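## Task

Set the mug fully inside the utility cart's top tray and leave the cart parked in the yellow bay with all four wheels clear of the tape and inside it. The mug must not drop more than a few centimetres, must not be struck hard, and must end upright. The robot must not tip or finish leaning, and nothing may rely on the robot holding it at the end.

## Robot and tools

Robot: TidyBot++, a single-arm mobile base (0.54 m long, 0.50 m wide, 0.38 m tall) on four powered casters. On top sits one seven-joint arm with a two-finger gripper. The shoulder is 0.12 m ahead of the base centre and 0.68 m up. Cameras: base_camera (fixed on the base) and wrist_camera (on the hand, looking along it). A loose object may occasionally get a brief push from outside.

Frames: the base frame has its origin on the floor below the base centre, x forward, y left, z up. hand_pose is in this frame and marks the midpoint between the finger pads; its z axis runs out along the fingers and the fingers close along its y axis. The odometry frame is the base frame as it was when the scene began. base_odometry heading is positive to the left, range -3.142 to 3.142; it counts wheel turns, so slip reads as motion, and it drifts a few cm and degrees over many moves. base_tilt is in degrees, with forward and right lean positive.

execute_actions: argument actions is a list holding one action or none (none just reports state and images). cameras optionally picks images: base_camera, wrist_camera or all; [] gives none. An action may hold:
- base: exactly one of translate_m (metres, straight, forward positive, -2 to 2), strafe_m (metres sideways, left positive, -2 to 2), rotate_rad (radians in place, counter-clockwise from above positive, -6.3 to 6.3). All are offsets from where the base last reported itself, not positions.
- joints: absolute targets by name, in radians except the gripper. joint_1_rad (whole arm about vertical; positive is clockwise from above, opposite to heading), joint_2_rad shoulder -2.249 to 2.249, joint_3_rad (upper-arm roll), joint_4_rad elbow -2.579 to 2.579, joint_5_rad (forearm roll), joint_6_rad wrist -2.099 to 2.099, joint_7_rad (hand roll; hand down, positive is counter-clockwise from above, at 1.57 fingers open left/right). Joints 1, 3, 5, 7 accept any angle and go the short way; for bigger turns send steps under half a turn. gripper_pos 0 (open, gap about 85 mm) to 1 (closed, squeezing about 96-120 N per finger); gap is roughly 85 x (1 - gripper_pos) mm.
- speeds: optional caps for translate_m and strafe_m (0.05 to 0.5 m/s) and rotate_rad (0.1 to 1.57 rad/s); the maxima are the defaults. A base move needing over 8.667 s at its cap is refused, as is any unknown key or out-of-range value (nothing moves). No action runs beyond 15 s.
Motions in one action start together. Omitted joints or base may still be pushing toward earlier targets.

Arm geometry: upper arm 0.42 m, forearm 0.31 m, hand 0.31 m to the hand point. With joint_1_rad 0, joint_3_rad 3.14, joint_5_rad 0 (near the start) the arm stays in the x-z plane; the segment tilts from vertical (forward positive) are j2, j2-j4 and j2-j4-j6, and the hand point lies ahead of the shoulder by the sum of length x sin(tilt) and above it by the sum of length x cos(tilt). The arm begins folded, hand down, reaching up to 0.08 m beyond the base front with the elbow up to 1.15 m high. A downward hand reaches about 0.94 m high at most, and only near the base. Closed fingertips sit about 20 mm beyond the hand point.

Result lines: base_status and joint_status tell how each motion ended. done = reached (for the base, wheels turned as asked even if slipping or blocked short). off_target = stopped away from target, maybe still pushing; for a closing gripper it means something is held. contact_stop / time_out = target dropped, holding in place. joint command not followed with a cause = self-collision check withheld arm targets (may be retried each action until new valid targets); not_followed per joint. on_its_own lists uncommanded motion. motor_effort gives percent of max per motor, with the peak in brackets; readings carry fixed offsets and noise. Motor temperatures list one value per joint; MOTOR HOT from 60 °C, OVER-TEMPERATURE FAULT at 75 °C (arm sags, joints report limit_stop_at_motor_heat; resend). ARM HIT means the arm struck the base or itself. A torque fault (joints 1-4 limit 104.5 N m, warning 56.7; joints 5-7 limit 51.3, warning 29.4) freezes the arm and gripper for 10 s and skips the rest of the call; the base keeps going. If a call reports a stop, later motion calls in that same reply are skipped.

Accuracy: friction and sag leave the hand a cm or two off, more when stretched or loaded. To correct, send each joint its previous command plus (desired minus read). Never command a loaded joint to its read angle. Trust images over hand_pose.

wait: seconds 0 to 10; nothing new commanded; returns state and images.
zoom_image: camera (base_camera or wrist_camera) and region [x0, y0, x1, y1] in pixels of its latest full image, at most 504 x 504. base_camera is 644x364, wrist_camera 644x476 fisheye. Calibration (K, distortion, T_world_to_cam with world = base frame) is given per camera and has small errors; wrist pose error grows with arm joint errors.
finished_scene: scene = number of the scene being ended; irreversible, reports success and gives the next task.

Avoid: drops, hard hits or shoves, driving while the arm is snagged above about 0.8 m (tip risk), sideways force on a raised hand, driving the arm into things (torque fault), long loaded holds (heat), and leaving the tray item or cart dependent on the gripper. A blocked base keeps pushing and may still say done.

Each tool is called after ">>>" as name(argument=value, ...) on one line, values as JSON.

## Session

>>> execute_actions(actions=[])

Scene clock: 0.00 s.
Motor temperatures (°C, as the motors report them): [36 32 27 32 35 36 45]
base_odometry: x=+0.000 y=+0.000 heading=+0.000 (m, m, rad; odometry frame)
base_tilt: forward=+0.2 right=+0.1 (deg)
base_status: not commanded
joint_positions: joint_1_rad=+0.035 joint_2_rad=-0.372 joint_3_rad=+3.186 joint_4_rad=-2.517 joint_5_rad=+0.027 joint_6_rad=-0.903 joint_7_rad=+1.532 gripper_pos=+0.000
joint_status: not commanded
motor_effort: joint_1_rad=+0 joint_2_rad=-2 joint_3_rad=-1 joint_4_rad=+15 joint_5_rad=-1 joint_6_rad=+0 joint_7_rad=+0 (%)
hand_pose: x=+0.2591 y=-0.0146 z=+0.5933 quat_wxyz=(+0.004, +0.998, -0.050, +0.047) (m; base frame)
pictures: base_camera, wrist_camera
Images, in order (width x height): base_camera 644x364, wrist_camera 644x476.

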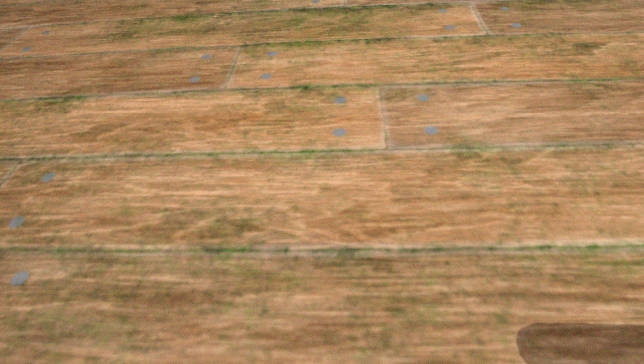

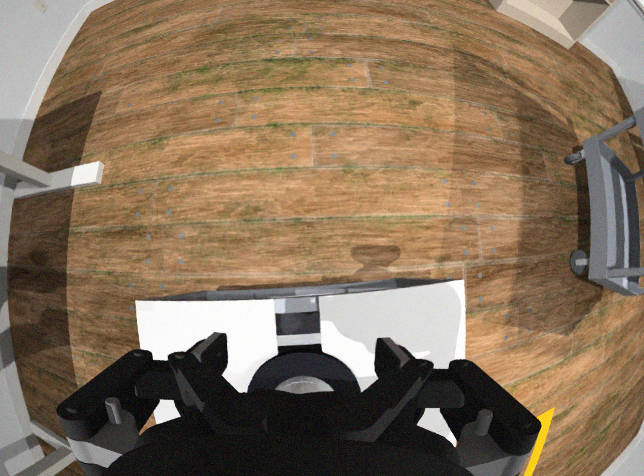

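>>> execute_actions(actions=[{"joints":{"joint_6_rad":0.2}}], cameras=["wrist_camera"])

>>> execute_actions(actions=[{"base":{"rotate_rad":-1.57}}], cameras=["wrist_camera"])

>>> execute_actions(actions=[{"base":{"rotate_rad":-1.57}}], cameras=["wrist_camera"])

>>> execute_actions(actions=[{"base":{"rotate_rad":-1.57}}], cameras=["wrist_camera"])

Scene clock: 7.77 s.
Motor temperatures (°C, as the motors report them): [36 32 27 32 35 36 45]
base_odometry: x=+0.000 y=+0.000 heading=+0.000 (m, m, rad; odometry frame)
base_tilt: forward=+0.2 right=+0.1 (deg)
base_status: not commanded
joint_positions: joint_1_rad=+0.035 joint_2_rad=-0.372 joint_3_rad=+3.186 joint_4_rad=-2.517 joint_5_rad=+0.027 joint_6_rad=+0.201 joint_7_rad=+1.532 gripper_pos=+0.000
joint_status: all done
motor_effort: joint_1_rad=+0(0) joint_2_rad=-6(7) joint_3_rad=-1(1) joint_4_rad=+20(21) joint_5_rad=-2(1) joint_6_rad=+8(7) joint_7_rad=-1(1) (%)
hand_pose: x=+0.5194 y=-0.0295 z=+0.7897 quat_wxyz=(+0.009, +0.825, -0.040, +0.563) (m; base frame)
pictures: wrist_camera
camera_calibration (this result's frames):
wrist_camera: T_world_to_cam=[[-0.0700676, -0.997461, 0.0126922, -0.0116595], [-0.318052, 0.0102788, -0.948018, 0.983964], [0.94548, -0.0704621, -0.317965, -0.110295], [0, 0, 0, 1]] pos_world=[0.416417, -0.0295155, 0.897893]
Images, in order (width x height): wrist_camera 644x476.

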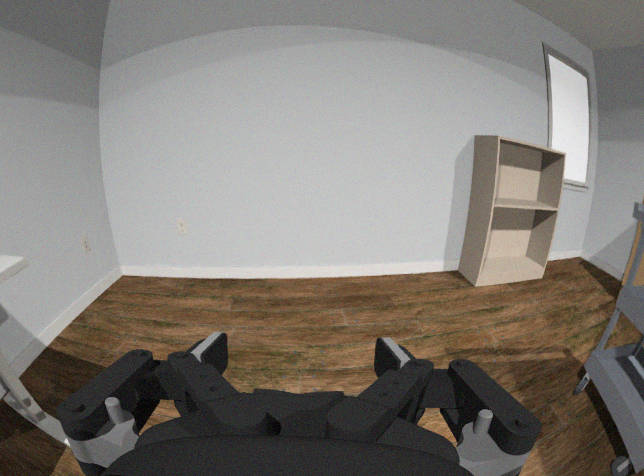

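Scene clock: 10.07 s.
Motor temperatures (°C, as the motors report them): [36 32 27 32 35 36 45]
base_odometry: x=+0.000 y=+0.000 heading=-1.569 (m, m, rad; odometry frame)
base_tilt: forward=+0.3 right=+0.2 (deg)
base_status: done
joint_positions: joint_1_rad=+0.035 joint_2_rad=-0.372 joint_3_rad=+3.186 joint_4_rad=-2.517 joint_5_rad=+0.027 joint_6_rad=+0.201 joint_7_rad=+1.532 gripper_pos=+0.000
joint_status: not commanded
motor_effort: joint_1_rad=+0(2) joint_2_rad=-6(7) joint_3_rad=-1(2) joint_4_rad=+20(21) joint_5_rad=+0(1) joint_6_rad=+8(7) joint_7_rad=-1(1) (%)
hand_pose: x=+0.5194 y=-0.0295 z=+0.7897 quat_wxyz=(+0.009, +0.825, -0.040, +0.563) (m; base frame)
pictures: wrist_camera
camera_calibration (this result's frames):
wrist_camera: T_world_to_cam=[[-0.0700678, -0.997461, 0.0126921, -0.0116594], [-0.318052, 0.010279, -0.948017, 0.983964], [0.94548, -0.0704623, -0.317965, -0.110295], [0, 0, 0, 1]] pos_world=[0.416417, -0.0295156, 0.897893]
Images, in order (width x height): wrist_camera 644x476.

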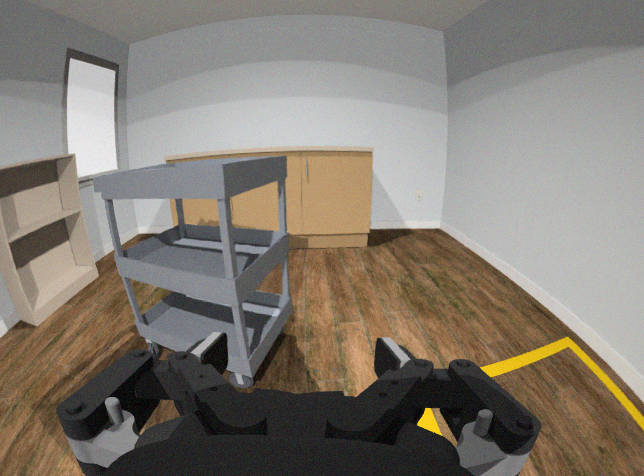

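Scene clock: 12.37 s.
Motor temperatures (°C, as the motors report them): [36 32 27 32 35 36 45]
base_odometry: x=+0.000 y=+0.000 heading=-3.138 (m, m, rad; odometry frame)
base_tilt: forward=+0.2 right=+0.2 (deg)
base_status: done
joint_positions: joint_1_rad=+0.035 joint_2_rad=-0.372 joint_3_rad=+3.186 joint_4_rad=-2.517 joint_5_rad=+0.027 joint_6_rad=+0.201 joint_7_rad=+1.532 gripper_pos=+0.000
joint_status: not commanded
motor_effort: joint_1_rad=+0(0) joint_2_rad=-6(7) joint_3_rad=-1(1) joint_4_rad=+21(20) joint_5_rad=-1(1) joint_6_rad=+8(8) joint_7_rad=-1(1) (%)
hand_pose: x=+0.5194 y=-0.0295 z=+0.7897 quat_wxyz=(+0.009, +0.825, -0.040, +0.563) (m; base frame)
pictures: wrist_camera
camera_calibration (this result's frames):
wrist_camera: T_world_to_cam=[[-0.0700675, -0.997462, 0.0126923, -0.0116596], [-0.318052, 0.0102787, -0.948017, 0.983964], [0.94548, -0.0704621, -0.317965, -0.110295], [0, 0, 0, 1]] pos_world=[0.416417, -0.0295155, 0.897893]
Images, in order (width x height): wrist_camera 644x476.

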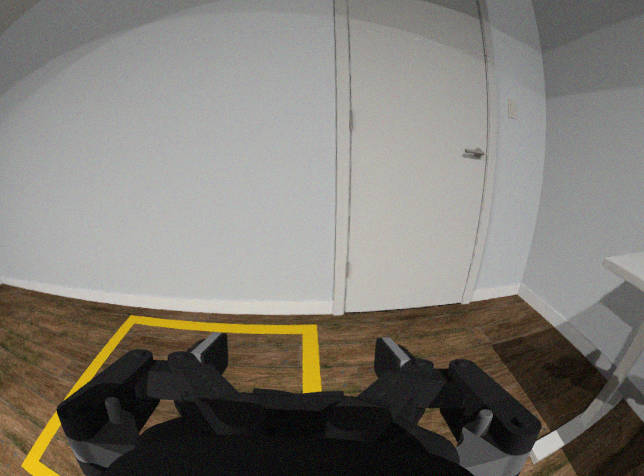

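Scene clock: 14.67 s.
Motor temperatures (°C, as the motors report them): [36 32 27 32 35 36 45]
base_odometry: x=+0.000 y=+0.000 heading=+1.576 (m, m, rad; odometry frame)
base_tilt: forward=+0.3 right=+0.2 (deg)
base_status: done
joint_positions: joint_1_rad=+0.035 joint_2_rad=-0.372 joint_3_rad=+3.186 joint_4_rad=-2.517 joint_5_rad=+0.027 joint_6_rad=+0.201 joint_7_rad=+1.532 gripper_pos=+0.000
joint_status: not commanded
motor_effort: joint_1_rad=+0(1) joint_2_rad=-6(7) joint_3_rad=-1(1) joint_4_rad=+20(21) joint_5_rad=-1(1) joint_6_rad=+8(8) joint_7_rad=-1(1) (%)
hand_pose: x=+0.5194 y=-0.0295 z=+0.7897 quat_wxyz=(+0.009, +0.825, -0.040, +0.563) (m; base frame)
pictures: wrist_camera
camera_calibration (this result's frames):
wrist_camera: T_world_to_cam=[[-0.0700673, -0.997462, 0.0126924, -0.0116597], [-0.318052, 0.0102785, -0.948018, 0.983964], [0.945481, -0.0704618, -0.317965, -0.110296], [0, 0, 0, 1]] pos_world=[0.416417, -0.0295154, 0.897893]
Images, in order (width x height): wrist_camera 644x476.

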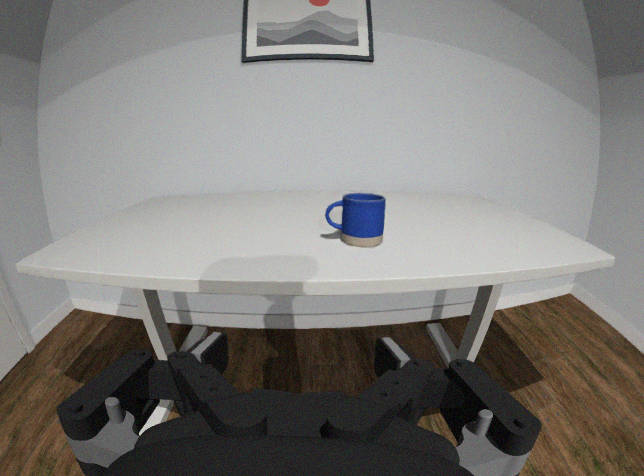

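>>> execute_actions(actions=[{"base":{"strafe_m":-0.11},"joints":{"joint_7_rad":1.57,"joint_1_rad":0.0}}], cameras=[])

>>> execute_actions(actions=[{"base":{"translate_m":0.2}}])

Scene clock: 32.63 s.
Motor temperatures (°C, as the motors report them): [36 32 27 32 35 36 45]
base_odometry: x=+0.110 y=+0.001 heading=+1.575 (m, m, rad; odometry frame)
base_tilt: forward=+0.3 right=+0.2 (deg)
base_status: done
joint_positions: joint_1_rad=+0.013 joint_2_rad=-0.372 joint_3_rad=+3.186 joint_4_rad=-2.517 joint_5_rad=+0.027 joint_6_rad=+0.201 joint_7_rad=+1.548 gripper_pos=+0.000
joint_status: all done
motor_effort: joint_1_rad=+0(1) joint_2_rad=-6(8) joint_3_rad=-1(1) joint_4_rad=+20(20) joint_5_rad=-1(1) joint_6_rad=+7(8) joint_7_rad=-2(1) (%)
hand_pose: x=+0.5199 y=-0.0206 z=+0.7897 quat_wxyz=(+0.007, +0.826, -0.024, +0.563) (m; base frame)
pictures: none
No camera images: the call's "cameras" was empty. Leave "cameras" out to get every camera's image.

Scene clock: 34.27 s.
Motor temperatures (°C, as the motors report them): [36 32 27 32 35 36 45]
base_odometry: x=+0.110 y=+0.201 heading=+1.575 (m, m, rad; odometry frame)
base_tilt: forward=+0.3 right=+0.2 (deg)
base_status: done
joint_positions: joint_1_rad=+0.013 joint_2_rad=-0.371 joint_3_rad=+3.186 joint_4_rad=-2.517 joint_5_rad=+0.027 joint_6_rad=+0.201 joint_7_rad=+1.548 gripper_pos=+0.000
joint_status: not commanded
motor_effort: joint_1_rad=-1(1) joint_2_rad=-7(10) joint_3_rad=-1(0) joint_4_rad=+20(21) joint_5_rad=-2(2) joint_6_rad=+7(8) joint_7_rad=+0(1) (%)
hand_pose: x=+0.5200 y=-0.0206 z=+0.7894 quat_wxyz=(+0.007, +0.826, -0.024, +0.563) (m; base frame)
pictures: base_camera, wrist_camera
camera_calibration (this result's frames):
wrist_camera: T_world_to_cam=[[-0.041844, -0.998739, 0.0277355, -0.0292605], [-0.319459, -0.0129286, -0.947512, 0.983656], [0.946676, -0.0485081, -0.318515, -0.110095], [0, 0, 0, 1]] pos_world=[0.417237, -0.0218468, 0.89777]
Images, in order (width x height): base_camera 644x364, wrist_camera 644x476.

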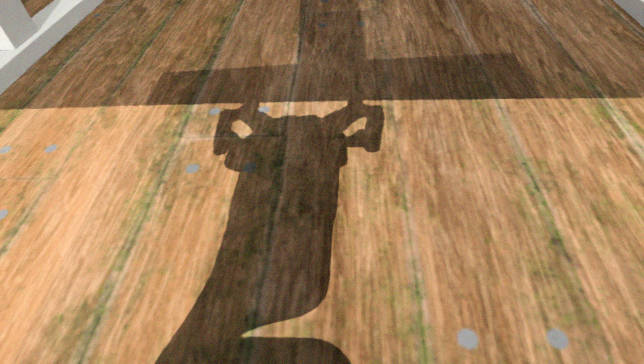

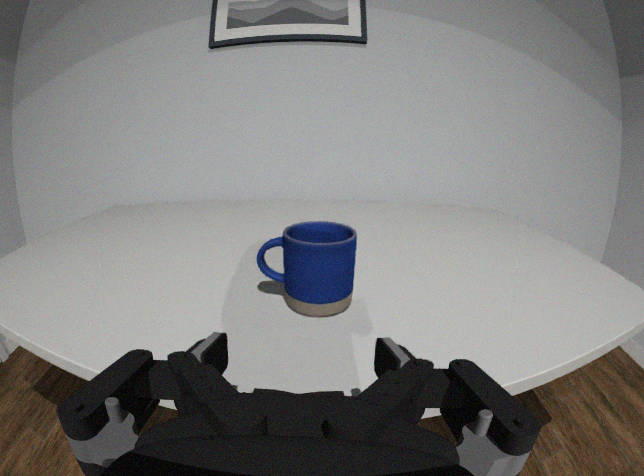

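>>> execute_actions(actions=[{"base":{"strafe_m":-0.76}}], cameras=[])

>>> execute_actions(actions=[{"base":{"translate_m":0.075}}], cameras=[])

>>> execute_actions(actions=[{"base":{"rotate_rad":0.875}}], cameras=["wrist_camera"])

>>> execute_actions(actions=[{"joints":{"joint_1_rad":0,"joint_2_rad":0.345,"joint_3_rad":3.14,"joint_4_rad":-1.885,"joint_5_rad":0,"joint_6_rad":0.33,"joint_7_rad":1.57},"speeds":{}}])

Scene clock: 70.00 s.
Motor temperatures (°C, as the motors report them): [36 32 27 32 35 36 45]
base_odometry: x=+0.870 y=+0.204 heading=+1.575 (m, m, rad; odometry frame)
base_tilt: forward=+0.2 right=+0.2 (deg)
base_status: done
joint_positions: joint_1_rad=+0.013 joint_2_rad=-0.371 joint_3_rad=+3.186 joint_4_rad=-2.517 joint_5_rad=+0.027 joint_6_rad=+0.201 joint_7_rad=+1.548 gripper_pos=+0.000
joint_status: not commanded
motor_effort: joint_1_rad=+0(0) joint_2_rad=-6(8) joint_3_rad=-1(1) joint_4_rad=+20(20) joint_5_rad=-1(1) joint_6_rad=+7(8) joint_7_rad=+0(1) (%)
hand_pose: x=+0.5200 y=-0.0206 z=+0.7894 quat_wxyz=(+0.007, +0.826, -0.024, +0.563) (m; base frame)
pictures: none
No camera images: the call's "cameras" was empty. Leave "cameras" out to get every camera's image.

Scene clock: 71.13 s.
Motor temperatures (°C, as the motors report them): [36 32 27 32 35 36 45]
base_odometry: x=+0.870 y=+0.280 heading=+1.575 (m, m, rad; odometry frame)
base_tilt: forward=+0.2 right=+0.1 (deg)
base_status: done
joint_positions: joint_1_rad=+0.013 joint_2_rad=-0.371 joint_3_rad=+3.186 joint_4_rad=-2.517 joint_5_rad=+0.027 joint_6_rad=+0.201 joint_7_rad=+1.548 gripper_pos=+0.000
joint_status: not commanded
motor_effort: joint_1_rad=+0(0) joint_2_rad=-6(9) joint_3_rad=-1(1) joint_4_rad=+20(21) joint_5_rad=-1(0) joint_6_rad=+7(8) joint_7_rad=-1(1) (%)
hand_pose: x=+0.5200 y=-0.0206 z=+0.7893 quat_wxyz=(+0.007, +0.826, -0.024, +0.563) (m; base frame)
pictures: none
No camera images: the call's "cameras" was empty. Leave "cameras" out to get every camera's image.

Scene clock: 72.90 s.
Motor temperatures (°C, as the motors report them): [36 32 27 32 35 36 45]
base_odometry: x=+0.870 y=+0.280 heading=+2.449 (m, m, rad; odometry frame)
base_tilt: forward=+0.2 right=+0.1 (deg)
base_status: done
joint_positions: joint_1_rad=+0.013 joint_2_rad=-0.371 joint_3_rad=+3.186 joint_4_rad=-2.517 joint_5_rad=+0.027 joint_6_rad=+0.201 joint_7_rad=+1.548 gripper_pos=+0.000
joint_status: not commanded
motor_effort: joint_1_rad=+0(1) joint_2_rad=-6(8) joint_3_rad=-1(3) joint_4_rad=+20(20) joint_5_rad=-1(1) joint_6_rad=+7(7) joint_7_rad=-1(1) (%)
hand_pose: x=+0.5200 y=-0.0205 z=+0.7893 quat_wxyz=(+0.007, +0.826, -0.024, +0.563) (m; base frame)
pictures: wrist_camera
camera_calibration (this result's frames):
wrist_camera: T_world_to_cam=[[-0.041638, -0.998748, 0.02774, -0.0292881], [-0.319592, -0.0129918, -0.947466, 0.98364], [0.94664, -0.048316, -0.318651, -0.109998], [0, 0, 0, 1]] pos_world=[0.417273, -0.0217868, 0.897727]
Images, in order (width x height): wrist_camera 644x476.

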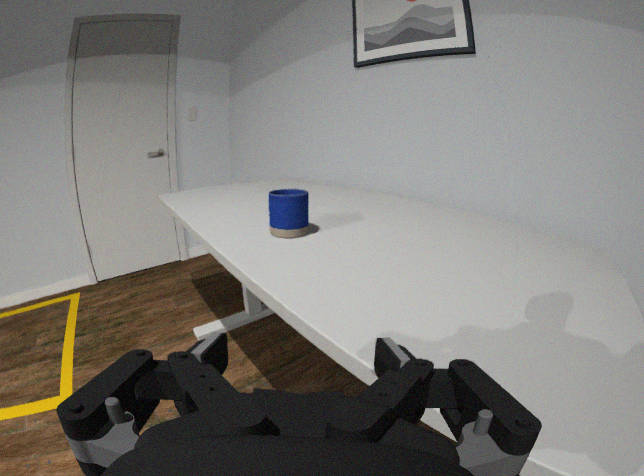

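action 0: "speeds" must be an object that gives a speed for at least one key that is commanded beside it, as in {"translate_m": 0.5}; or leave "speeds" out

>>> execute_actions(actions=[{"joints":{"joint_1_rad":-0.01,"joint_2_rad":0.345,"joint_3_rad":3.14,"joint_4_rad":-1.885,"joint_5_rad":0,"joint_6_rad":0.33,"joint_7_rad":1.57}}])

Scene clock: 80.57 s.
Motor temperatures (°C, as the motors report them): [36 32 27 32 35 36 45]
base_odometry: x=+0.870 y=+0.280 heading=+2.449 (m, m, rad; odometry frame)
base_tilt: forward=+0.3 right=+0.2 (deg)
base_status: not commanded
joint_positions: joint_1_rad=+0.013 joint_2_rad=+0.333 joint_3_rad=+3.162 joint_4_rad=-1.911 joint_5_rad=+0.023 joint_6_rad=+0.307 joint_7_rad=+1.548 gripper_pos=+0.000
joint_status: all done
motor_effort: joint_1_rad=+0(1) joint_2_rad=-33(36) joint_3_rad=-1(1) joint_4_rad=+19(22) joint_5_rad=-1(1) joint_6_rad=+8(7) joint_7_rad=-1(1) (%)
hand_pose: x=+0.7930 y=-0.0176 z=+0.7721 quat_wxyz=(+0.009, +0.824, -0.010, +0.567) (m; base frame)
pictures: base_camera, wrist_camera
camera_calibration (this result's frames):
wrist_camera: T_world_to_cam=[[-0.019994, -0.998747, 0.045887, -0.0456816], [-0.311776, -0.0373792, -0.94942, 1.04948], [0.949945, -0.0332891, -0.310638, -0.382297], [0, 0, 0, 1]] pos_world=[0.689451, -0.0191218, 0.879741]
Images, in order (width x height): base_camera 644x364, wrist_camera 644x476.

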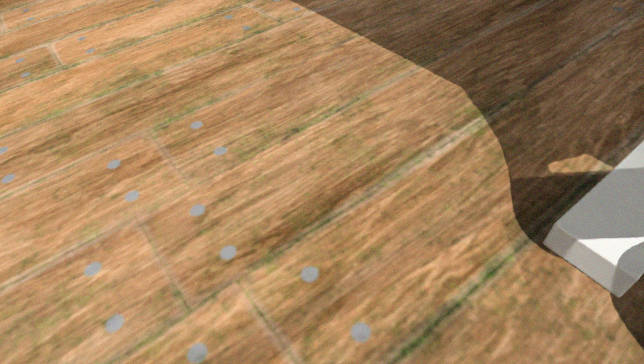

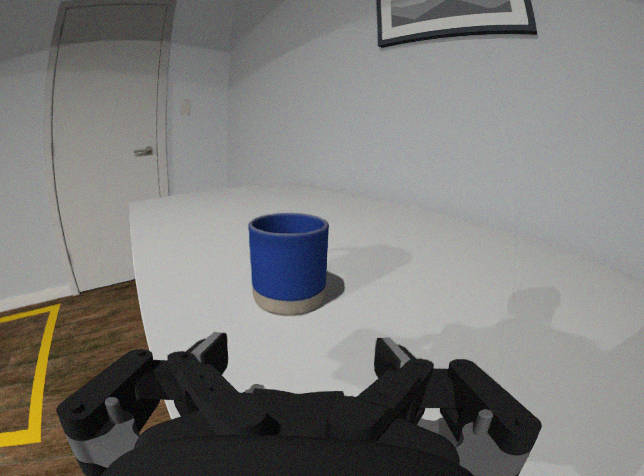

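>>> execute_actions(actions=[{"base":{"translate_m":0.05},"joints":{"joint_1_rad":-0.04,"joint_2_rad":0.357,"joint_4_rad":-1.859,"joint_6_rad":0.35},"speeds":{"translate_m":0.1}}])

Scene clock: 92.10 s.
Motor temperatures (°C, as the motors report them): [36 32 27 32 35 36 45]
base_odometry: x=+0.831 y=+0.312 heading=+2.450 (m, m, rad; odometry frame)
base_tilt: forward=+0.3 right=+0.2 (deg)
base_status: done
joint_positions: joint_1_rad=-0.020 joint_2_rad=+0.343 joint_3_rad=+3.154 joint_4_rad=-1.880 joint_5_rad=+0.022 joint_6_rad=+0.330 joint_7_rad=+1.548 gripper_pos=+0.000
joint_status: all done
motor_effort: joint_1_rad=-1(2) joint_2_rad=-34(36) joint_3_rad=-1(3) joint_4_rad=+19(21) joint_5_rad=-2(0) joint_6_rad=+8(7) joint_7_rad=-1(1) (%)
hand_pose: x=+0.8055 y=+0.0099 z=+0.7885 quat_wxyz=(-0.004, +0.811, +0.006, +0.584) (m; base frame)
pictures: base_camera, wrist_camera
camera_calibration (this result's frames):
wrist_camera: T_world_to_cam=[[0.0188592, -0.998906, 0.0427842, -0.0475543], [-0.268542, -0.0462802, -0.962156, 1.04528], [0.963083, 0.0066561, -0.269121, -0.43188], [0, 0, 0, 1]] pos_world=[0.697535, 0.00374813, 0.891531]
Images, in order (width x height): base_camera 644x364, wrist_camera 644x476.

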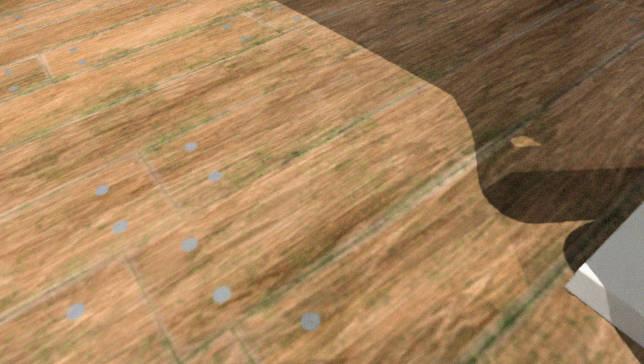

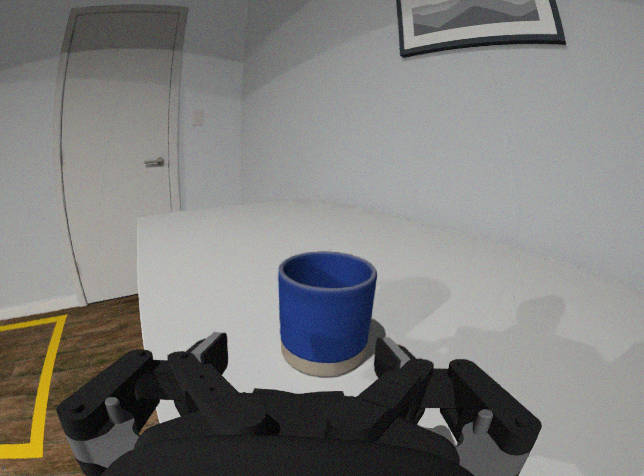

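>>> execute_actions(actions=[{"base":{"strafe_m":-0.02},"speeds":{"strafe_m":0.05}}], cameras=["wrist_camera"])

>>> execute_actions(actions=[{"base":{"translate_m":0.03},"speeds":{"translate_m":0.05}}])

Scene clock: 97.03 s.
Motor temperatures (°C, as the motors report them): [36 32 27 32 35 36 45]
base_odometry: x=+0.844 y=+0.327 heading=+2.451 (m, m, rad; odometry frame)
base_tilt: forward=+0.3 right=+0.1 (deg)
base_status: done
joint_positions: joint_1_rad=-0.024 joint_2_rad=+0.343 joint_3_rad=+3.153 joint_4_rad=-1.880 joint_5_rad=+0.021 joint_6_rad=+0.330 joint_7_rad=+1.548 gripper_pos=+0.000
joint_status: not commanded
motor_effort: joint_1_rad=+0(3) joint_2_rad=-34(36) joint_3_rad=-1(4) joint_4_rad=+19(20) joint_5_rad=-1(1) joint_6_rad=+8(7) joint_7_rad=-1(1) (%)
hand_pose: x=+0.8055 y=+0.0129 z=+0.7885 quat_wxyz=(-0.006, +0.811, +0.007, +0.584) (m; base frame)
pictures: wrist_camera
camera_calibration (this result's frames):
wrist_camera: T_world_to_cam=[[0.0230415, -0.998845, 0.0421541, -0.0474547], [-0.268308, -0.0467967, -0.962196, 1.04528], [0.963058, 0.0108602, -0.269076, -0.431916], [0, 0, 0, 1]] pos_world=[0.697511, 0.00620655, 0.891549]
Images, in order (width x height): wrist_camera 644x476.

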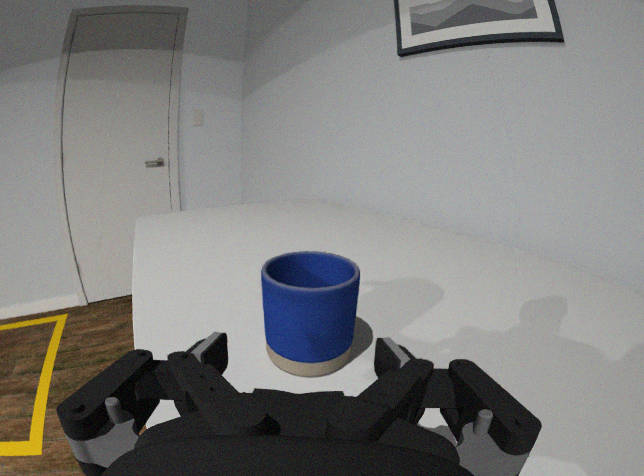

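Scene clock: 98.10 s.
Motor temperatures (°C, as the motors report them): [36 32 27 32 35 36 45]
base_odometry: x=+0.821 y=+0.347 heading=+2.450 (m, m, rad; odometry frame)
base_tilt: forward=+0.3 right=+0.1 (deg)
base_status: done
joint_positions: joint_1_rad=-0.024 joint_2_rad=+0.344 joint_3_rad=+3.153 joint_4_rad=-1.880 joint_5_rad=+0.021 joint_6_rad=+0.331 joint_7_rad=+1.548 gripper_pos=+0.000
joint_status: not commanded
motor_effort: joint_1_rad=-1(3) joint_2_rad=-34(37) joint_3_rad=-1(1) joint_4_rad=+20(21) joint_5_rad=-1(1) joint_6_rad=+7(8) joint_7_rad=-1(1) (%)
hand_pose: x=+0.8058 y=+0.0132 z=+0.7883 quat_wxyz=(-0.006, +0.811, +0.008, +0.584) (m; base frame)
pictures: base_camera, wrist_camera
camera_calibration (this result's frames):
wrist_camera: T_world_to_cam=[[0.0233736, -0.99884, 0.042103, -0.0474371], [-0.268049, -0.0468339, -0.962266, 1.04505], [0.963122, 0.011206, -0.268832, -0.432576], [0, 0, 0, 1]] pos_world=[0.697857, 0.00640919, 0.891324]
Images, in order (width x height): base_camera 644x364, wrist_camera 644x476.

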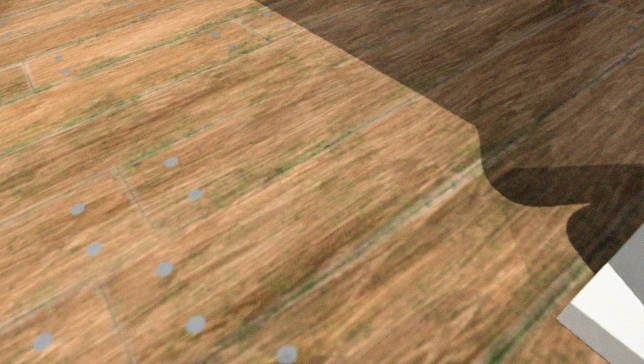

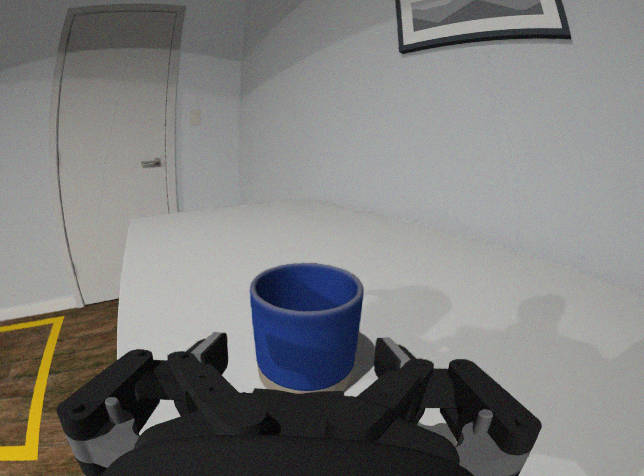

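>>> execute_actions(actions=[{"base":{"strafe_m":-0.004},"speeds":{"strafe_m":0.05}}], cameras=[])

>>> execute_actions(actions=[{"base":{"translate_m":0.03},"speeds":{"translate_m":0.05}}], cameras=["wrist_camera"])

Scene clock: 104.13 s.
Motor temperatures (°C, as the motors report them): [36 32 27 33 35 36 45]
base_odometry: x=+0.823 y=+0.349 heading=+2.450 (m, m, rad; odometry frame)
base_tilt: forward=+0.3 right=+0.1 (deg)
base_status: done
joint_positions: joint_1_rad=-0.026 joint_2_rad=+0.344 joint_3_rad=+3.153 joint_4_rad=-1.880 joint_5_rad=+0.021 joint_6_rad=+0.331 joint_7_rad=+1.548 gripper_pos=+0.000
joint_status: not commanded
motor_effort: joint_1_rad=+1(3) joint_2_rad=-35(35) joint_3_rad=+0(2) joint_4_rad=+19(20) joint_5_rad=+0(1) joint_6_rad=+8(8) joint_7_rad=-1(1) (%)
hand_pose: x=+0.8058 y=+0.0143 z=+0.7883 quat_wxyz=(-0.007, +0.811, +0.008, +0.584) (m; base frame)
pictures: none
No camera images: the call's "cameras" was empty. Leave "cameras" out to get every camera's image.

Scene clock: 105.20 s.
Motor temperatures (°C, as the motors report them): [36 32 27 33 35 36 45]
base_odometry: x=+0.800 y=+0.369 heading=+2.450 (m, m, rad; odometry frame)
base_tilt: forward=+0.3 right=+0.2 (deg)
base_status: done
joint_positions: joint_1_rad=-0.026 joint_2_rad=+0.345 joint_3_rad=+3.152 joint_4_rad=-1.879 joint_5_rad=+0.021 joint_6_rad=+0.331 joint_7_rad=+1.548 gripper_pos=+0.000
joint_status: not commanded
motor_effort: joint_1_rad=+0(4) joint_2_rad=-34(37) joint_3_rad=-1(2) joint_4_rad=+19(21) joint_5_rad=-1(2) joint_6_rad=+7(8) joint_7_rad=-1(1) (%)
hand_pose: x=+0.8060 y=+0.0148 z=+0.7880 quat_wxyz=(-0.007, +0.812, +0.008, +0.584) (m; base frame)
pictures: wrist_camera
camera_calibration (this result's frames):
wrist_camera: T_world_to_cam=[[0.0255827, -0.99881, 0.0415326, -0.0471512], [-0.268388, -0.0468833, -0.962169, 1.04501], [0.962971, 0.0134681, -0.269268, -0.432402], [0, 0, 0, 1]] pos_world=[0.698064, 0.007722, 0.891001]
Images, in order (width x height): wrist_camera 644x476.

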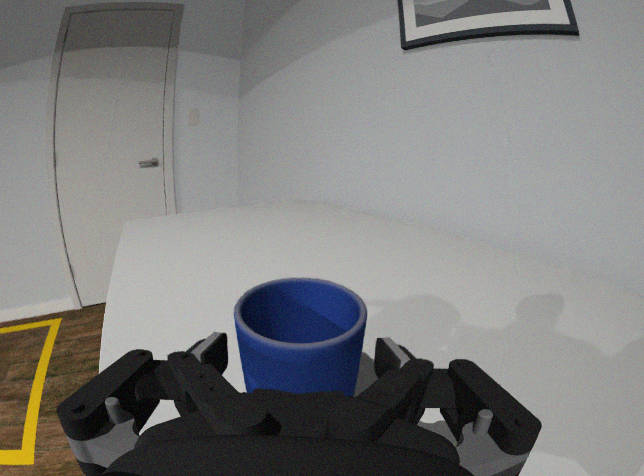

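>>> execute_actions(actions=[{"base":{"translate_m":0.03},"speeds":{"translate_m":0.05}}], cameras=["wrist_camera"])

Scene clock: 108.73 s.
Motor temperatures (°C, as the motors report them): [36 32 27 33 35 36 45]
base_odometry: x=+0.777 y=+0.388 heading=+2.449 (m, m, rad; odometry frame)
base_tilt: forward=+0.3 right=+0.1 (deg)
base_status: done
joint_positions: joint_1_rad=-0.026 joint_2_rad=+0.345 joint_3_rad=+3.152 joint_4_rad=-1.879 joint_5_rad=+0.021 joint_6_rad=+0.331 joint_7_rad=+1.548 gripper_pos=+0.000
joint_status: not commanded
motor_effort: joint_1_rad=+0(3) joint_2_rad=-34(37) joint_3_rad=-1(3) joint_4_rad=+20(21) joint_5_rad=-1(1) joint_6_rad=+8(8) joint_7_rad=-1(1) (%)
hand_pose: x=+0.8061 y=+0.0148 z=+0.7877 quat_wxyz=(-0.007, +0.812, +0.008, +0.584) (m; base frame)
pictures: wrist_camera
camera_calibration (this result's frames):
wrist_camera: T_world_to_cam=[[0.02562, -0.998809, 0.0415275, -0.0471481], [-0.26872, -0.0468931, -0.962076, 1.04497], [0.962877, 0.0134891, -0.269602, -0.43226], [0, 0, 0, 1]] pos_world=[0.698226, 0.00774077, 0.890761]
Images, in order (width x height): wrist_camera 644x476.

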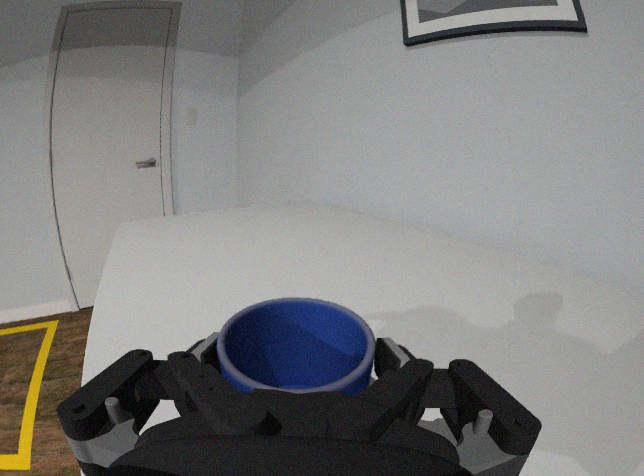

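>>> execute_actions(actions=[{"joints":{"gripper_pos":1.0}}], cameras=["wrist_camera"])

>>> execute_actions(actions=[{"joints":{"joint_2_rad":0.2,"joint_6_rad":0.2}}])

Scene clock: 112.77 s.
Motor temperatures (°C, as the motors report them): [36 32 27 33 35 36 45]
base_odometry: x=+0.777 y=+0.388 heading=+2.449 (m, m, rad; odometry frame)
base_tilt: forward=+0.3 right=+0.2 (deg)
base_status: not commanded
joint_positions: joint_1_rad=-0.026 joint_2_rad=+0.345 joint_3_rad=+3.152 joint_4_rad=-1.879 joint_5_rad=+0.021 joint_6_rad=+0.332 joint_7_rad=+1.548 gripper_pos=+0.112
joint_status: gripper_pos off_target (ended at +0.112, target +1.000)
motor_effort: joint_1_rad=+0(2) joint_2_rad=-34(34) joint_3_rad=-1(1) joint_4_rad=+19(19) joint_5_rad=-1(1) joint_6_rad=+8(8) joint_7_rad=-1(1) (%)
hand_pose: x=+0.8063 y=+0.0152 z=+0.7882 quat_wxyz=(-0.007, +0.811, +0.009, +0.585) (m; base frame)
pictures: wrist_camera
camera_calibration (this result's frames):
wrist_camera: T_world_to_cam=[[0.0261911, -0.998797, 0.0414544, -0.0471743], [-0.267234, -0.046955, -0.962487, 1.04472], [0.963276, 0.0141306, -0.268143, -0.433817], [0, 0, 0, 1]] pos_world=[0.698305, 0.00806731, 0.89116]
Images, in order (width x height): wrist_camera 644x476.

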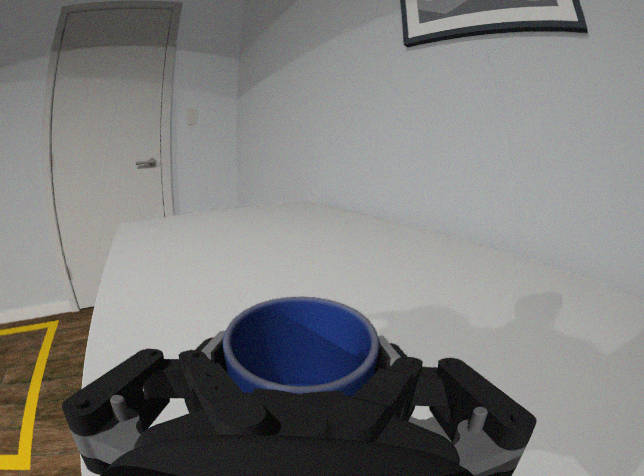

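Scene clock: 113.90 s.
Motor temperatures (°C, as the motors report them): [36 32 27 33 35 36 45]
base_odometry: x=+0.777 y=+0.388 heading=+2.449 (m, m, rad; odometry frame)
base_tilt: forward=+0.3 right=+0.1 (deg)
base_status: not commanded
joint_positions: joint_1_rad=-0.026 joint_2_rad=+0.228 joint_3_rad=+3.152 joint_4_rad=-1.879 joint_5_rad=+0.021 joint_6_rad=+0.208 joint_7_rad=+1.548 gripper_pos=+0.112
joint_status: all done
motor_effort: joint_1_rad=+0(0) joint_2_rad=-34(41) joint_3_rad=-1(1) joint_4_rad=+24(24) joint_5_rad=-1(1) joint_6_rad=+10(11) joint_7_rad=-1(1) (%)
hand_pose: x=+0.7791 y=+0.0137 z=+0.8310 quat_wxyz=(-0.006, +0.813, +0.008, +0.582) (m; base frame)
pictures: base_camera, wrist_camera
camera_calibration (this result's frames):
wrist_camera: T_world_to_cam=[[0.0239337, -0.998844, 0.0416849, -0.0481422], [-0.273196, -0.0466445, -0.960827, 1.08174], [0.961661, 0.011608, -0.273996, -0.389923], [0, 0, 0, 1]] pos_world=[0.671653, 0.00689684, 0.934534]
Images, in order (width x height): base_camera 644x364, wrist_camera 644x476.

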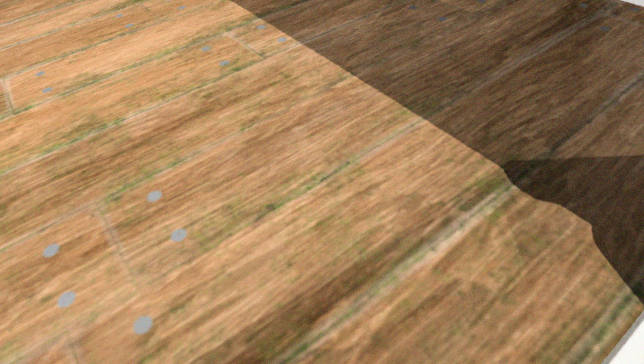

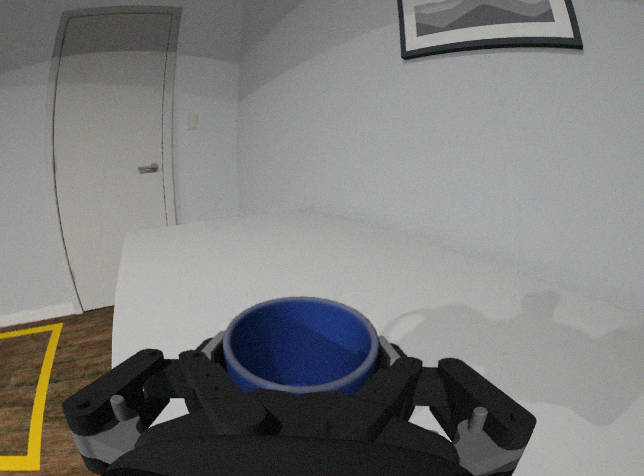

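>>> execute_actions(actions=[{"base":{"translate_m":-0.25},"joints":{"joint_2_rad":0.0,"joint_4_rad":-1.75,"joint_6_rad":-0.13}}], cameras=[])

>>> execute_actions(actions=[{"base":{"rotate_rad":2.0},"speeds":{"rotate_rad":0.8}}])

Scene clock: 128.80 s.
Motor temperatures (°C, as the motors report them): [36 33 27 33 35 36 45]
base_odometry: x=+0.969 y=+0.229 heading=+2.449 (m, m, rad; odometry frame)
base_tilt: forward=+0.2 right=+0.2 (deg)
base_status: done
joint_positions: joint_1_rad=-0.027 joint_2_rad=+0.023 joint_3_rad=+3.151 joint_4_rad=-1.779 joint_5_rad=+0.021 joint_6_rad=-0.124 joint_7_rad=+1.548 gripper_pos=+0.112
joint_status: all done
motor_effort: joint_1_rad=+0(4) joint_2_rad=-27(39) joint_3_rad=-1(4) joint_4_rad=+26(27) joint_5_rad=-1(0) joint_6_rad=+9(11) joint_7_rad=-1(0) (%)
hand_pose: x=+0.7265 y=+0.0112 z=+0.9224 quat_wxyz=(-0.004, +0.821, +0.006, +0.571) (m; base frame)
pictures: none
No camera images: the call's "cameras" was empty. Leave "cameras" out to get every camera's image.

Scene clock: 132.10 s.
Motor temperatures (°C, as the motors report them): [36 33 27 33 35 36 45]
base_odometry: x=+0.969 y=+0.229 heading=-1.835 (m, m, rad; odometry frame)
base_tilt: forward=+0.3 right=+0.2 (deg)
base_status: done
joint_positions: joint_1_rad=-0.034 joint_2_rad=+0.023 joint_3_rad=+3.143 joint_4_rad=-1.779 joint_5_rad=+0.021 joint_6_rad=-0.125 joint_7_rad=+1.548 gripper_pos=+0.112
joint_status: not commanded
motor_effort: joint_1_rad=+0(6) joint_2_rad=-28(29) joint_3_rad=-1(7) joint_4_rad=+25(26) joint_5_rad=-1(2) joint_6_rad=+10(10) joint_7_rad=-1(1) (%)
hand_pose: x=+0.7262 y=+0.0204 z=+0.9224 quat_wxyz=(-0.009, +0.821, +0.012, +0.571) (m; base frame)
pictures: base_camera, wrist_camera
camera_calibration (this result's frames):
wrist_camera: T_world_to_cam=[[0.0351222, -0.998507, 0.0418306, -0.0522692], [-0.298947, -0.0504369, -0.952936, 1.16691], [0.953623, 0.0209641, -0.300272, -0.28419], [0, 0, 0, 1]] pos_world=[0.621689, 0.0126218, 1.02884]
Images, in order (width x height): base_camera 644x364, wrist_camera 644x476.

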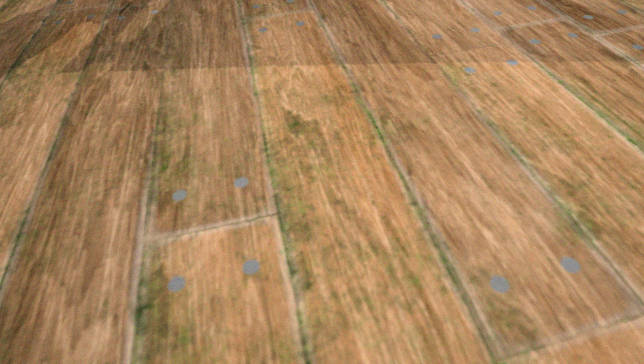

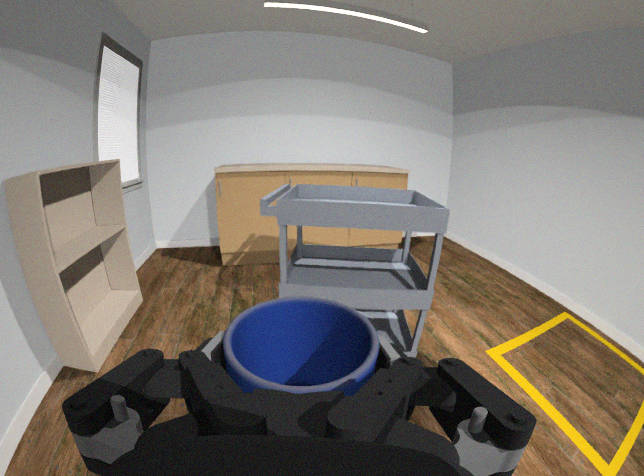

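>>> execute_actions(actions=[{"base":{"rotate_rad":0.265},"joints":{"joint_2_rad":-0.08,"joint_6_rad":-0.23}}], cameras=[])

>>> execute_actions(actions=[{"base":{"strafe_m":-0.6},"speeds":{"strafe_m":0.3}}], cameras=[])

>>> execute_actions(actions=[{"base":{"translate_m":0.4},"speeds":{"translate_m":0.3}}])

Scene clock: 151.13 s.
Motor temperatures (°C, as the motors report them): [36 33 27 33 35 36 45]
base_odometry: x=+0.969 y=+0.229 heading=-1.571 (m, m, rad; odometry frame)
base_tilt: forward=+0.3 right=+0.2 (deg)
base_status: done
joint_positions: joint_1_rad=-0.040 joint_2_rad=-0.048 joint_3_rad=+3.136 joint_4_rad=-1.779 joint_5_rad=+0.021 joint_6_rad=-0.224 joint_7_rad=+1.548 gripper_pos=+0.112
joint_status: all done
motor_effort: joint_1_rad=+0(5) joint_2_rad=-25(31) joint_3_rad=+0(5) joint_4_rad=+26(26) joint_5_rad=-1(1) joint_6_rad=+9(9) joint_7_rad=-1(1) (%)
hand_pose: x=+0.6970 y=+0.0261 z=+0.9356 quat_wxyz=(-0.011, +0.829, +0.016, +0.559) (m; base frame)
pictures: none
No camera images: the call's "cameras" was empty. Leave "cameras" out to get every camera's image.

Scene clock: 154.10 s.
Motor temperatures (°C, as the motors report them): [36 33 27 33 35 36 45]
base_odometry: x=+0.369 y=+0.228 heading=-1.569 (m, m, rad; odometry frame)
base_tilt: forward=+0.2 right=+0.2 (deg)
base_status: done
joint_positions: joint_1_rad=-0.040 joint_2_rad=-0.048 joint_3_rad=+3.137 joint_4_rad=-1.779 joint_5_rad=+0.021 joint_6_rad=-0.225 joint_7_rad=+1.548 gripper_pos=+0.112
joint_status: not commanded
motor_effort: joint_1_rad=+0(2) joint_2_rad=-25(27) joint_3_rad=-1(2) joint_4_rad=+25(27) joint_5_rad=-1(1) joint_6_rad=+9(10) joint_7_rad=-1(1) (%)
hand_pose: x=+0.6970 y=+0.0260 z=+0.9356 quat_wxyz=(-0.011, +0.829, +0.016, +0.559) (m; base frame)
pictures: none
No camera images: the call's "cameras" was empty. Leave "cameras" out to get every camera's image.

Scene clock: 156.40 s.
Motor temperatures (°C, as the motors report them): [36 33 27 33 35 36 45]
base_odometry: x=+0.369 y=-0.172 heading=-1.570 (m, m, rad; odometry frame)
base_tilt: forward=+0.3 right=+0.2 (deg)
base_status: done
joint_positions: joint_1_rad=-0.040 joint_2_rad=-0.054 joint_3_rad=+3.137 joint_4_rad=-1.779 joint_5_rad=+0.021 joint_6_rad=-0.226 joint_7_rad=+1.548 gripper_pos=+0.112
joint_status: not commanded
motor_effort: joint_1_rad=+0(1) joint_2_rad=-25(29) joint_3_rad=-1(1) joint_4_rad=+26(27) joint_5_rad=-1(1) joint_6_rad=+9(10) joint_7_rad=-1(1) (%)
hand_pose: x=+0.6955 y=+0.0260 z=+0.9383 quat_wxyz=(-0.011, +0.828, +0.016, +0.561) (m; base frame)
pictures: base_camera, wrist_camera
camera_calibration (this result's frames):
wrist_camera: T_world_to_cam=[[0.0462786, -0.998046, 0.0419725, -0.0542317], [-0.32174, -0.054671, -0.945248, 1.18198], [0.945696, 0.0302406, -0.323641, -0.223072], [0, 0, 0, 1]] pos_world=[0.593759, 0.0172402, 1.04735]
Images, in order (width x height): base_camera 644x364, wrist_camera 644x476.

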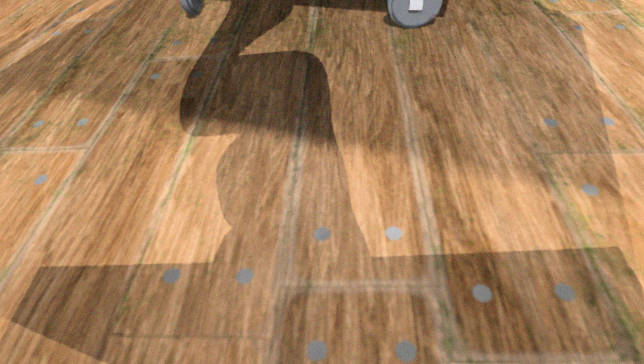

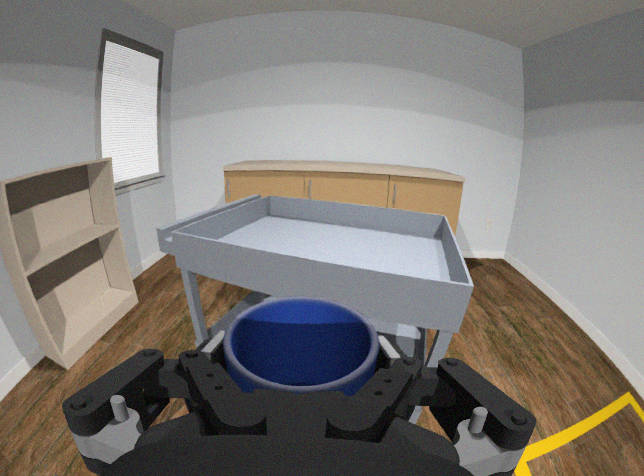

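>>> execute_actions(actions=[{"base":{"translate_m":0.3},"speeds":{"translate_m":0.2}}], cameras=["wrist_camera"])

>>> execute_actions(actions=[{"base":{"translate_m":0.17},"speeds":{"translate_m":0.15}}])

Scene clock: 170.33 s.
Motor temperatures (°C, as the motors report them): [36 33 27 33 35 36 45]
base_odometry: x=+0.369 y=-0.473 heading=-1.570 (m, m, rad; odometry frame)
base_tilt: forward=+0.2 right=+0.1 (deg)
base_status: done
joint_positions: joint_1_rad=-0.040 joint_2_rad=-0.057 joint_3_rad=+3.137 joint_4_rad=-1.779 joint_5_rad=+0.021 joint_6_rad=-0.226 joint_7_rad=+1.548 gripper_pos=+0.112
joint_status: not commanded
motor_effort: joint_1_rad=-1(2) joint_2_rad=-25(28) joint_3_rad=-1(3) joint_4_rad=+26(27) joint_5_rad=-1(0) joint_6_rad=+10(10) joint_7_rad=-1(1) (%)
hand_pose: x=+0.6947 y=+0.0259 z=+0.9399 quat_wxyz=(-0.011, +0.827, +0.016, +0.562) (m; base frame)
pictures: wrist_camera
camera_calibration (this result's frames):
wrist_camera: T_world_to_cam=[[0.0461603, -0.998051, 0.041992, -0.0542334], [-0.319248, -0.0545715, -0.946099, 1.18232], [0.946546, 0.0302663, -0.321145, -0.224714], [0, 0, 0, 1]] pos_world=[0.59266, 0.0171947, 1.0487]
Images, in order (width x height): wrist_camera 644x476.

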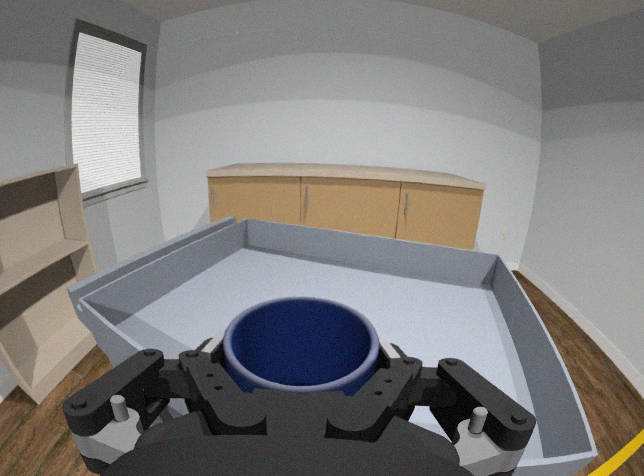

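Scene clock: 172.13 s.
Motor temperatures (°C, as the motors report them): [36 33 27 33 35 36 45]
base_odometry: x=+0.369 y=-0.643 heading=-1.570 (m, m, rad; odometry frame)
base_tilt: forward=+0.2 right=+0.2 (deg)
base_status: done
joint_positions: joint_1_rad=-0.040 joint_2_rad=-0.059 joint_3_rad=+3.137 joint_4_rad=-1.779 joint_5_rad=+0.021 joint_6_rad=-0.226 joint_7_rad=+1.548 gripper_pos=+0.112
joint_status: not commanded
motor_effort: joint_1_rad=+0(2) joint_2_rad=-25(28) joint_3_rad=-1(3) joint_4_rad=+26(28) joint_5_rad=-1(1) joint_6_rad=+10(10) joint_7_rad=-1(1) (%)
hand_pose: x=+0.6941 y=+0.0259 z=+0.9412 quat_wxyz=(-0.011, +0.826, +0.016, +0.563) (m; base frame)
pictures: base_camera, wrist_camera
camera_calibration (this result's frames):
wrist_camera: T_world_to_cam=[[0.0460711, -0.998055, 0.0420063, -0.054234], [-0.317333, -0.0544952, -0.946747, 1.18257], [0.947194, 0.0302877, -0.319226, -0.226], [0, 0, 0, 1]] pos_world=[0.591833, 0.0171609, 1.04973]
Images, in order (width x height): base_camera 644x364, wrist_camera 644x476.

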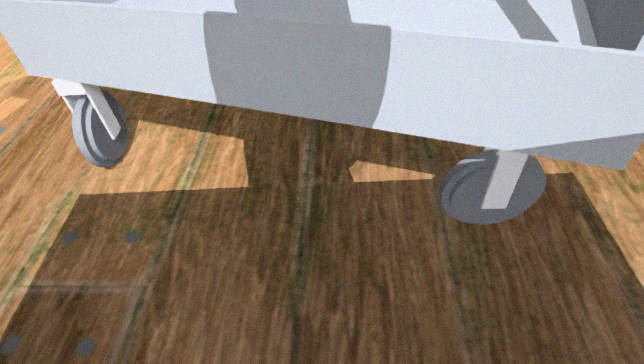

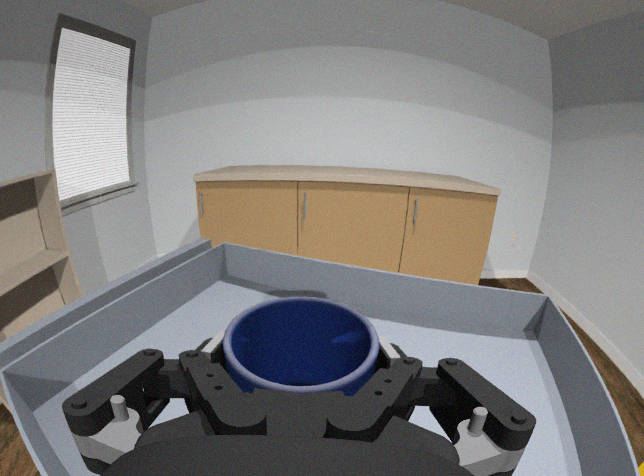

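>>> execute_actions(actions=[{"joints":{"joint_2_rad":-0.03,"joint_4_rad":-1.99,"joint_6_rad":0.09},"speeds":{}}])

>>> execute_actions(actions=[{"joints":{"joint_2_rad":-0.03,"joint_4_rad":-1.97,"joint_6_rad":0.09}}])

action 0: "speeds" must be an object that gives a speed for at least one key that is commanded beside it, as in {"translate_m": 0.5}; or leave "speeds" out

Scene clock: 185.07 s.
Motor temperatures (°C, as the motors report them): [36 33 27 33 35 36 45]
base_odometry: x=+0.369 y=-0.643 heading=-1.570 (m, m, rad; odometry frame)
base_tilt: forward=+0.3 right=+0.2 (deg)
base_status: not commanded
joint_positions: joint_1_rad=-0.040 joint_2_rad=-0.030 joint_3_rad=+3.137 joint_4_rad=-1.968 joint_5_rad=+0.021 joint_6_rad=+0.052 joint_7_rad=+1.548 gripper_pos=+0.112
joint_status: all done
motor_effort: joint_1_rad=+0(1) joint_2_rad=-25(26) joint_3_rad=-1(1) joint_4_rad=+25(26) joint_5_rad=-1(1) joint_6_rad=+10(10) joint_7_rad=-1(1) (%)
hand_pose: x=+0.6949 y=+0.0277 z=+0.8929 quat_wxyz=(-0.014, +0.809, +0.018, +0.587) (m; base frame)
pictures: base_camera, wrist_camera
camera_calibration (this result's frames):
wrist_camera: T_world_to_cam=[[0.0491392, -0.997968, 0.040566, -0.0513328], [-0.260259, -0.0520058, -0.964137, 1.11307], [0.964288, 0.0368192, -0.262286, -0.305179], [0, 0, 0, 1]] pos_world=[0.58649, 0.0178941, 0.995191]
Images, in order (width x height): base_camera 644x364, wrist_camera 644x476.

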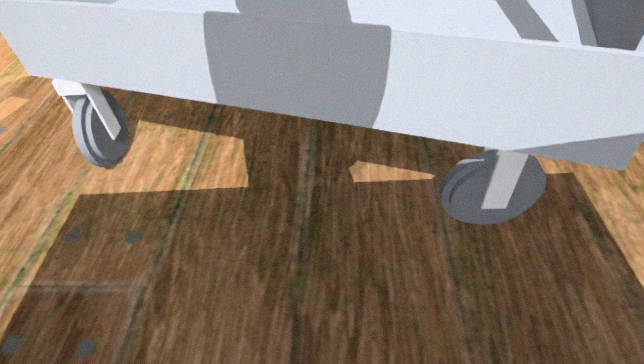

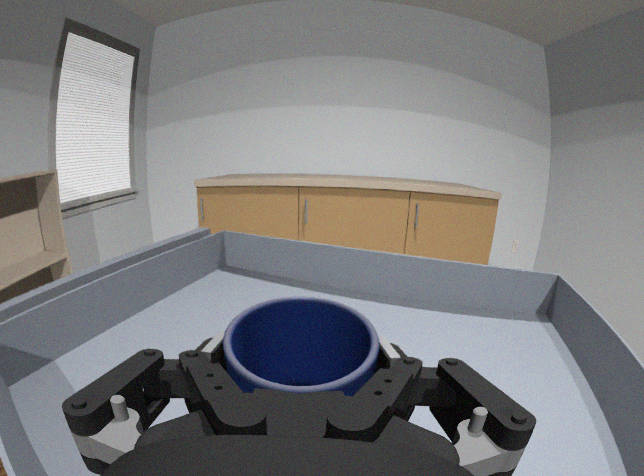

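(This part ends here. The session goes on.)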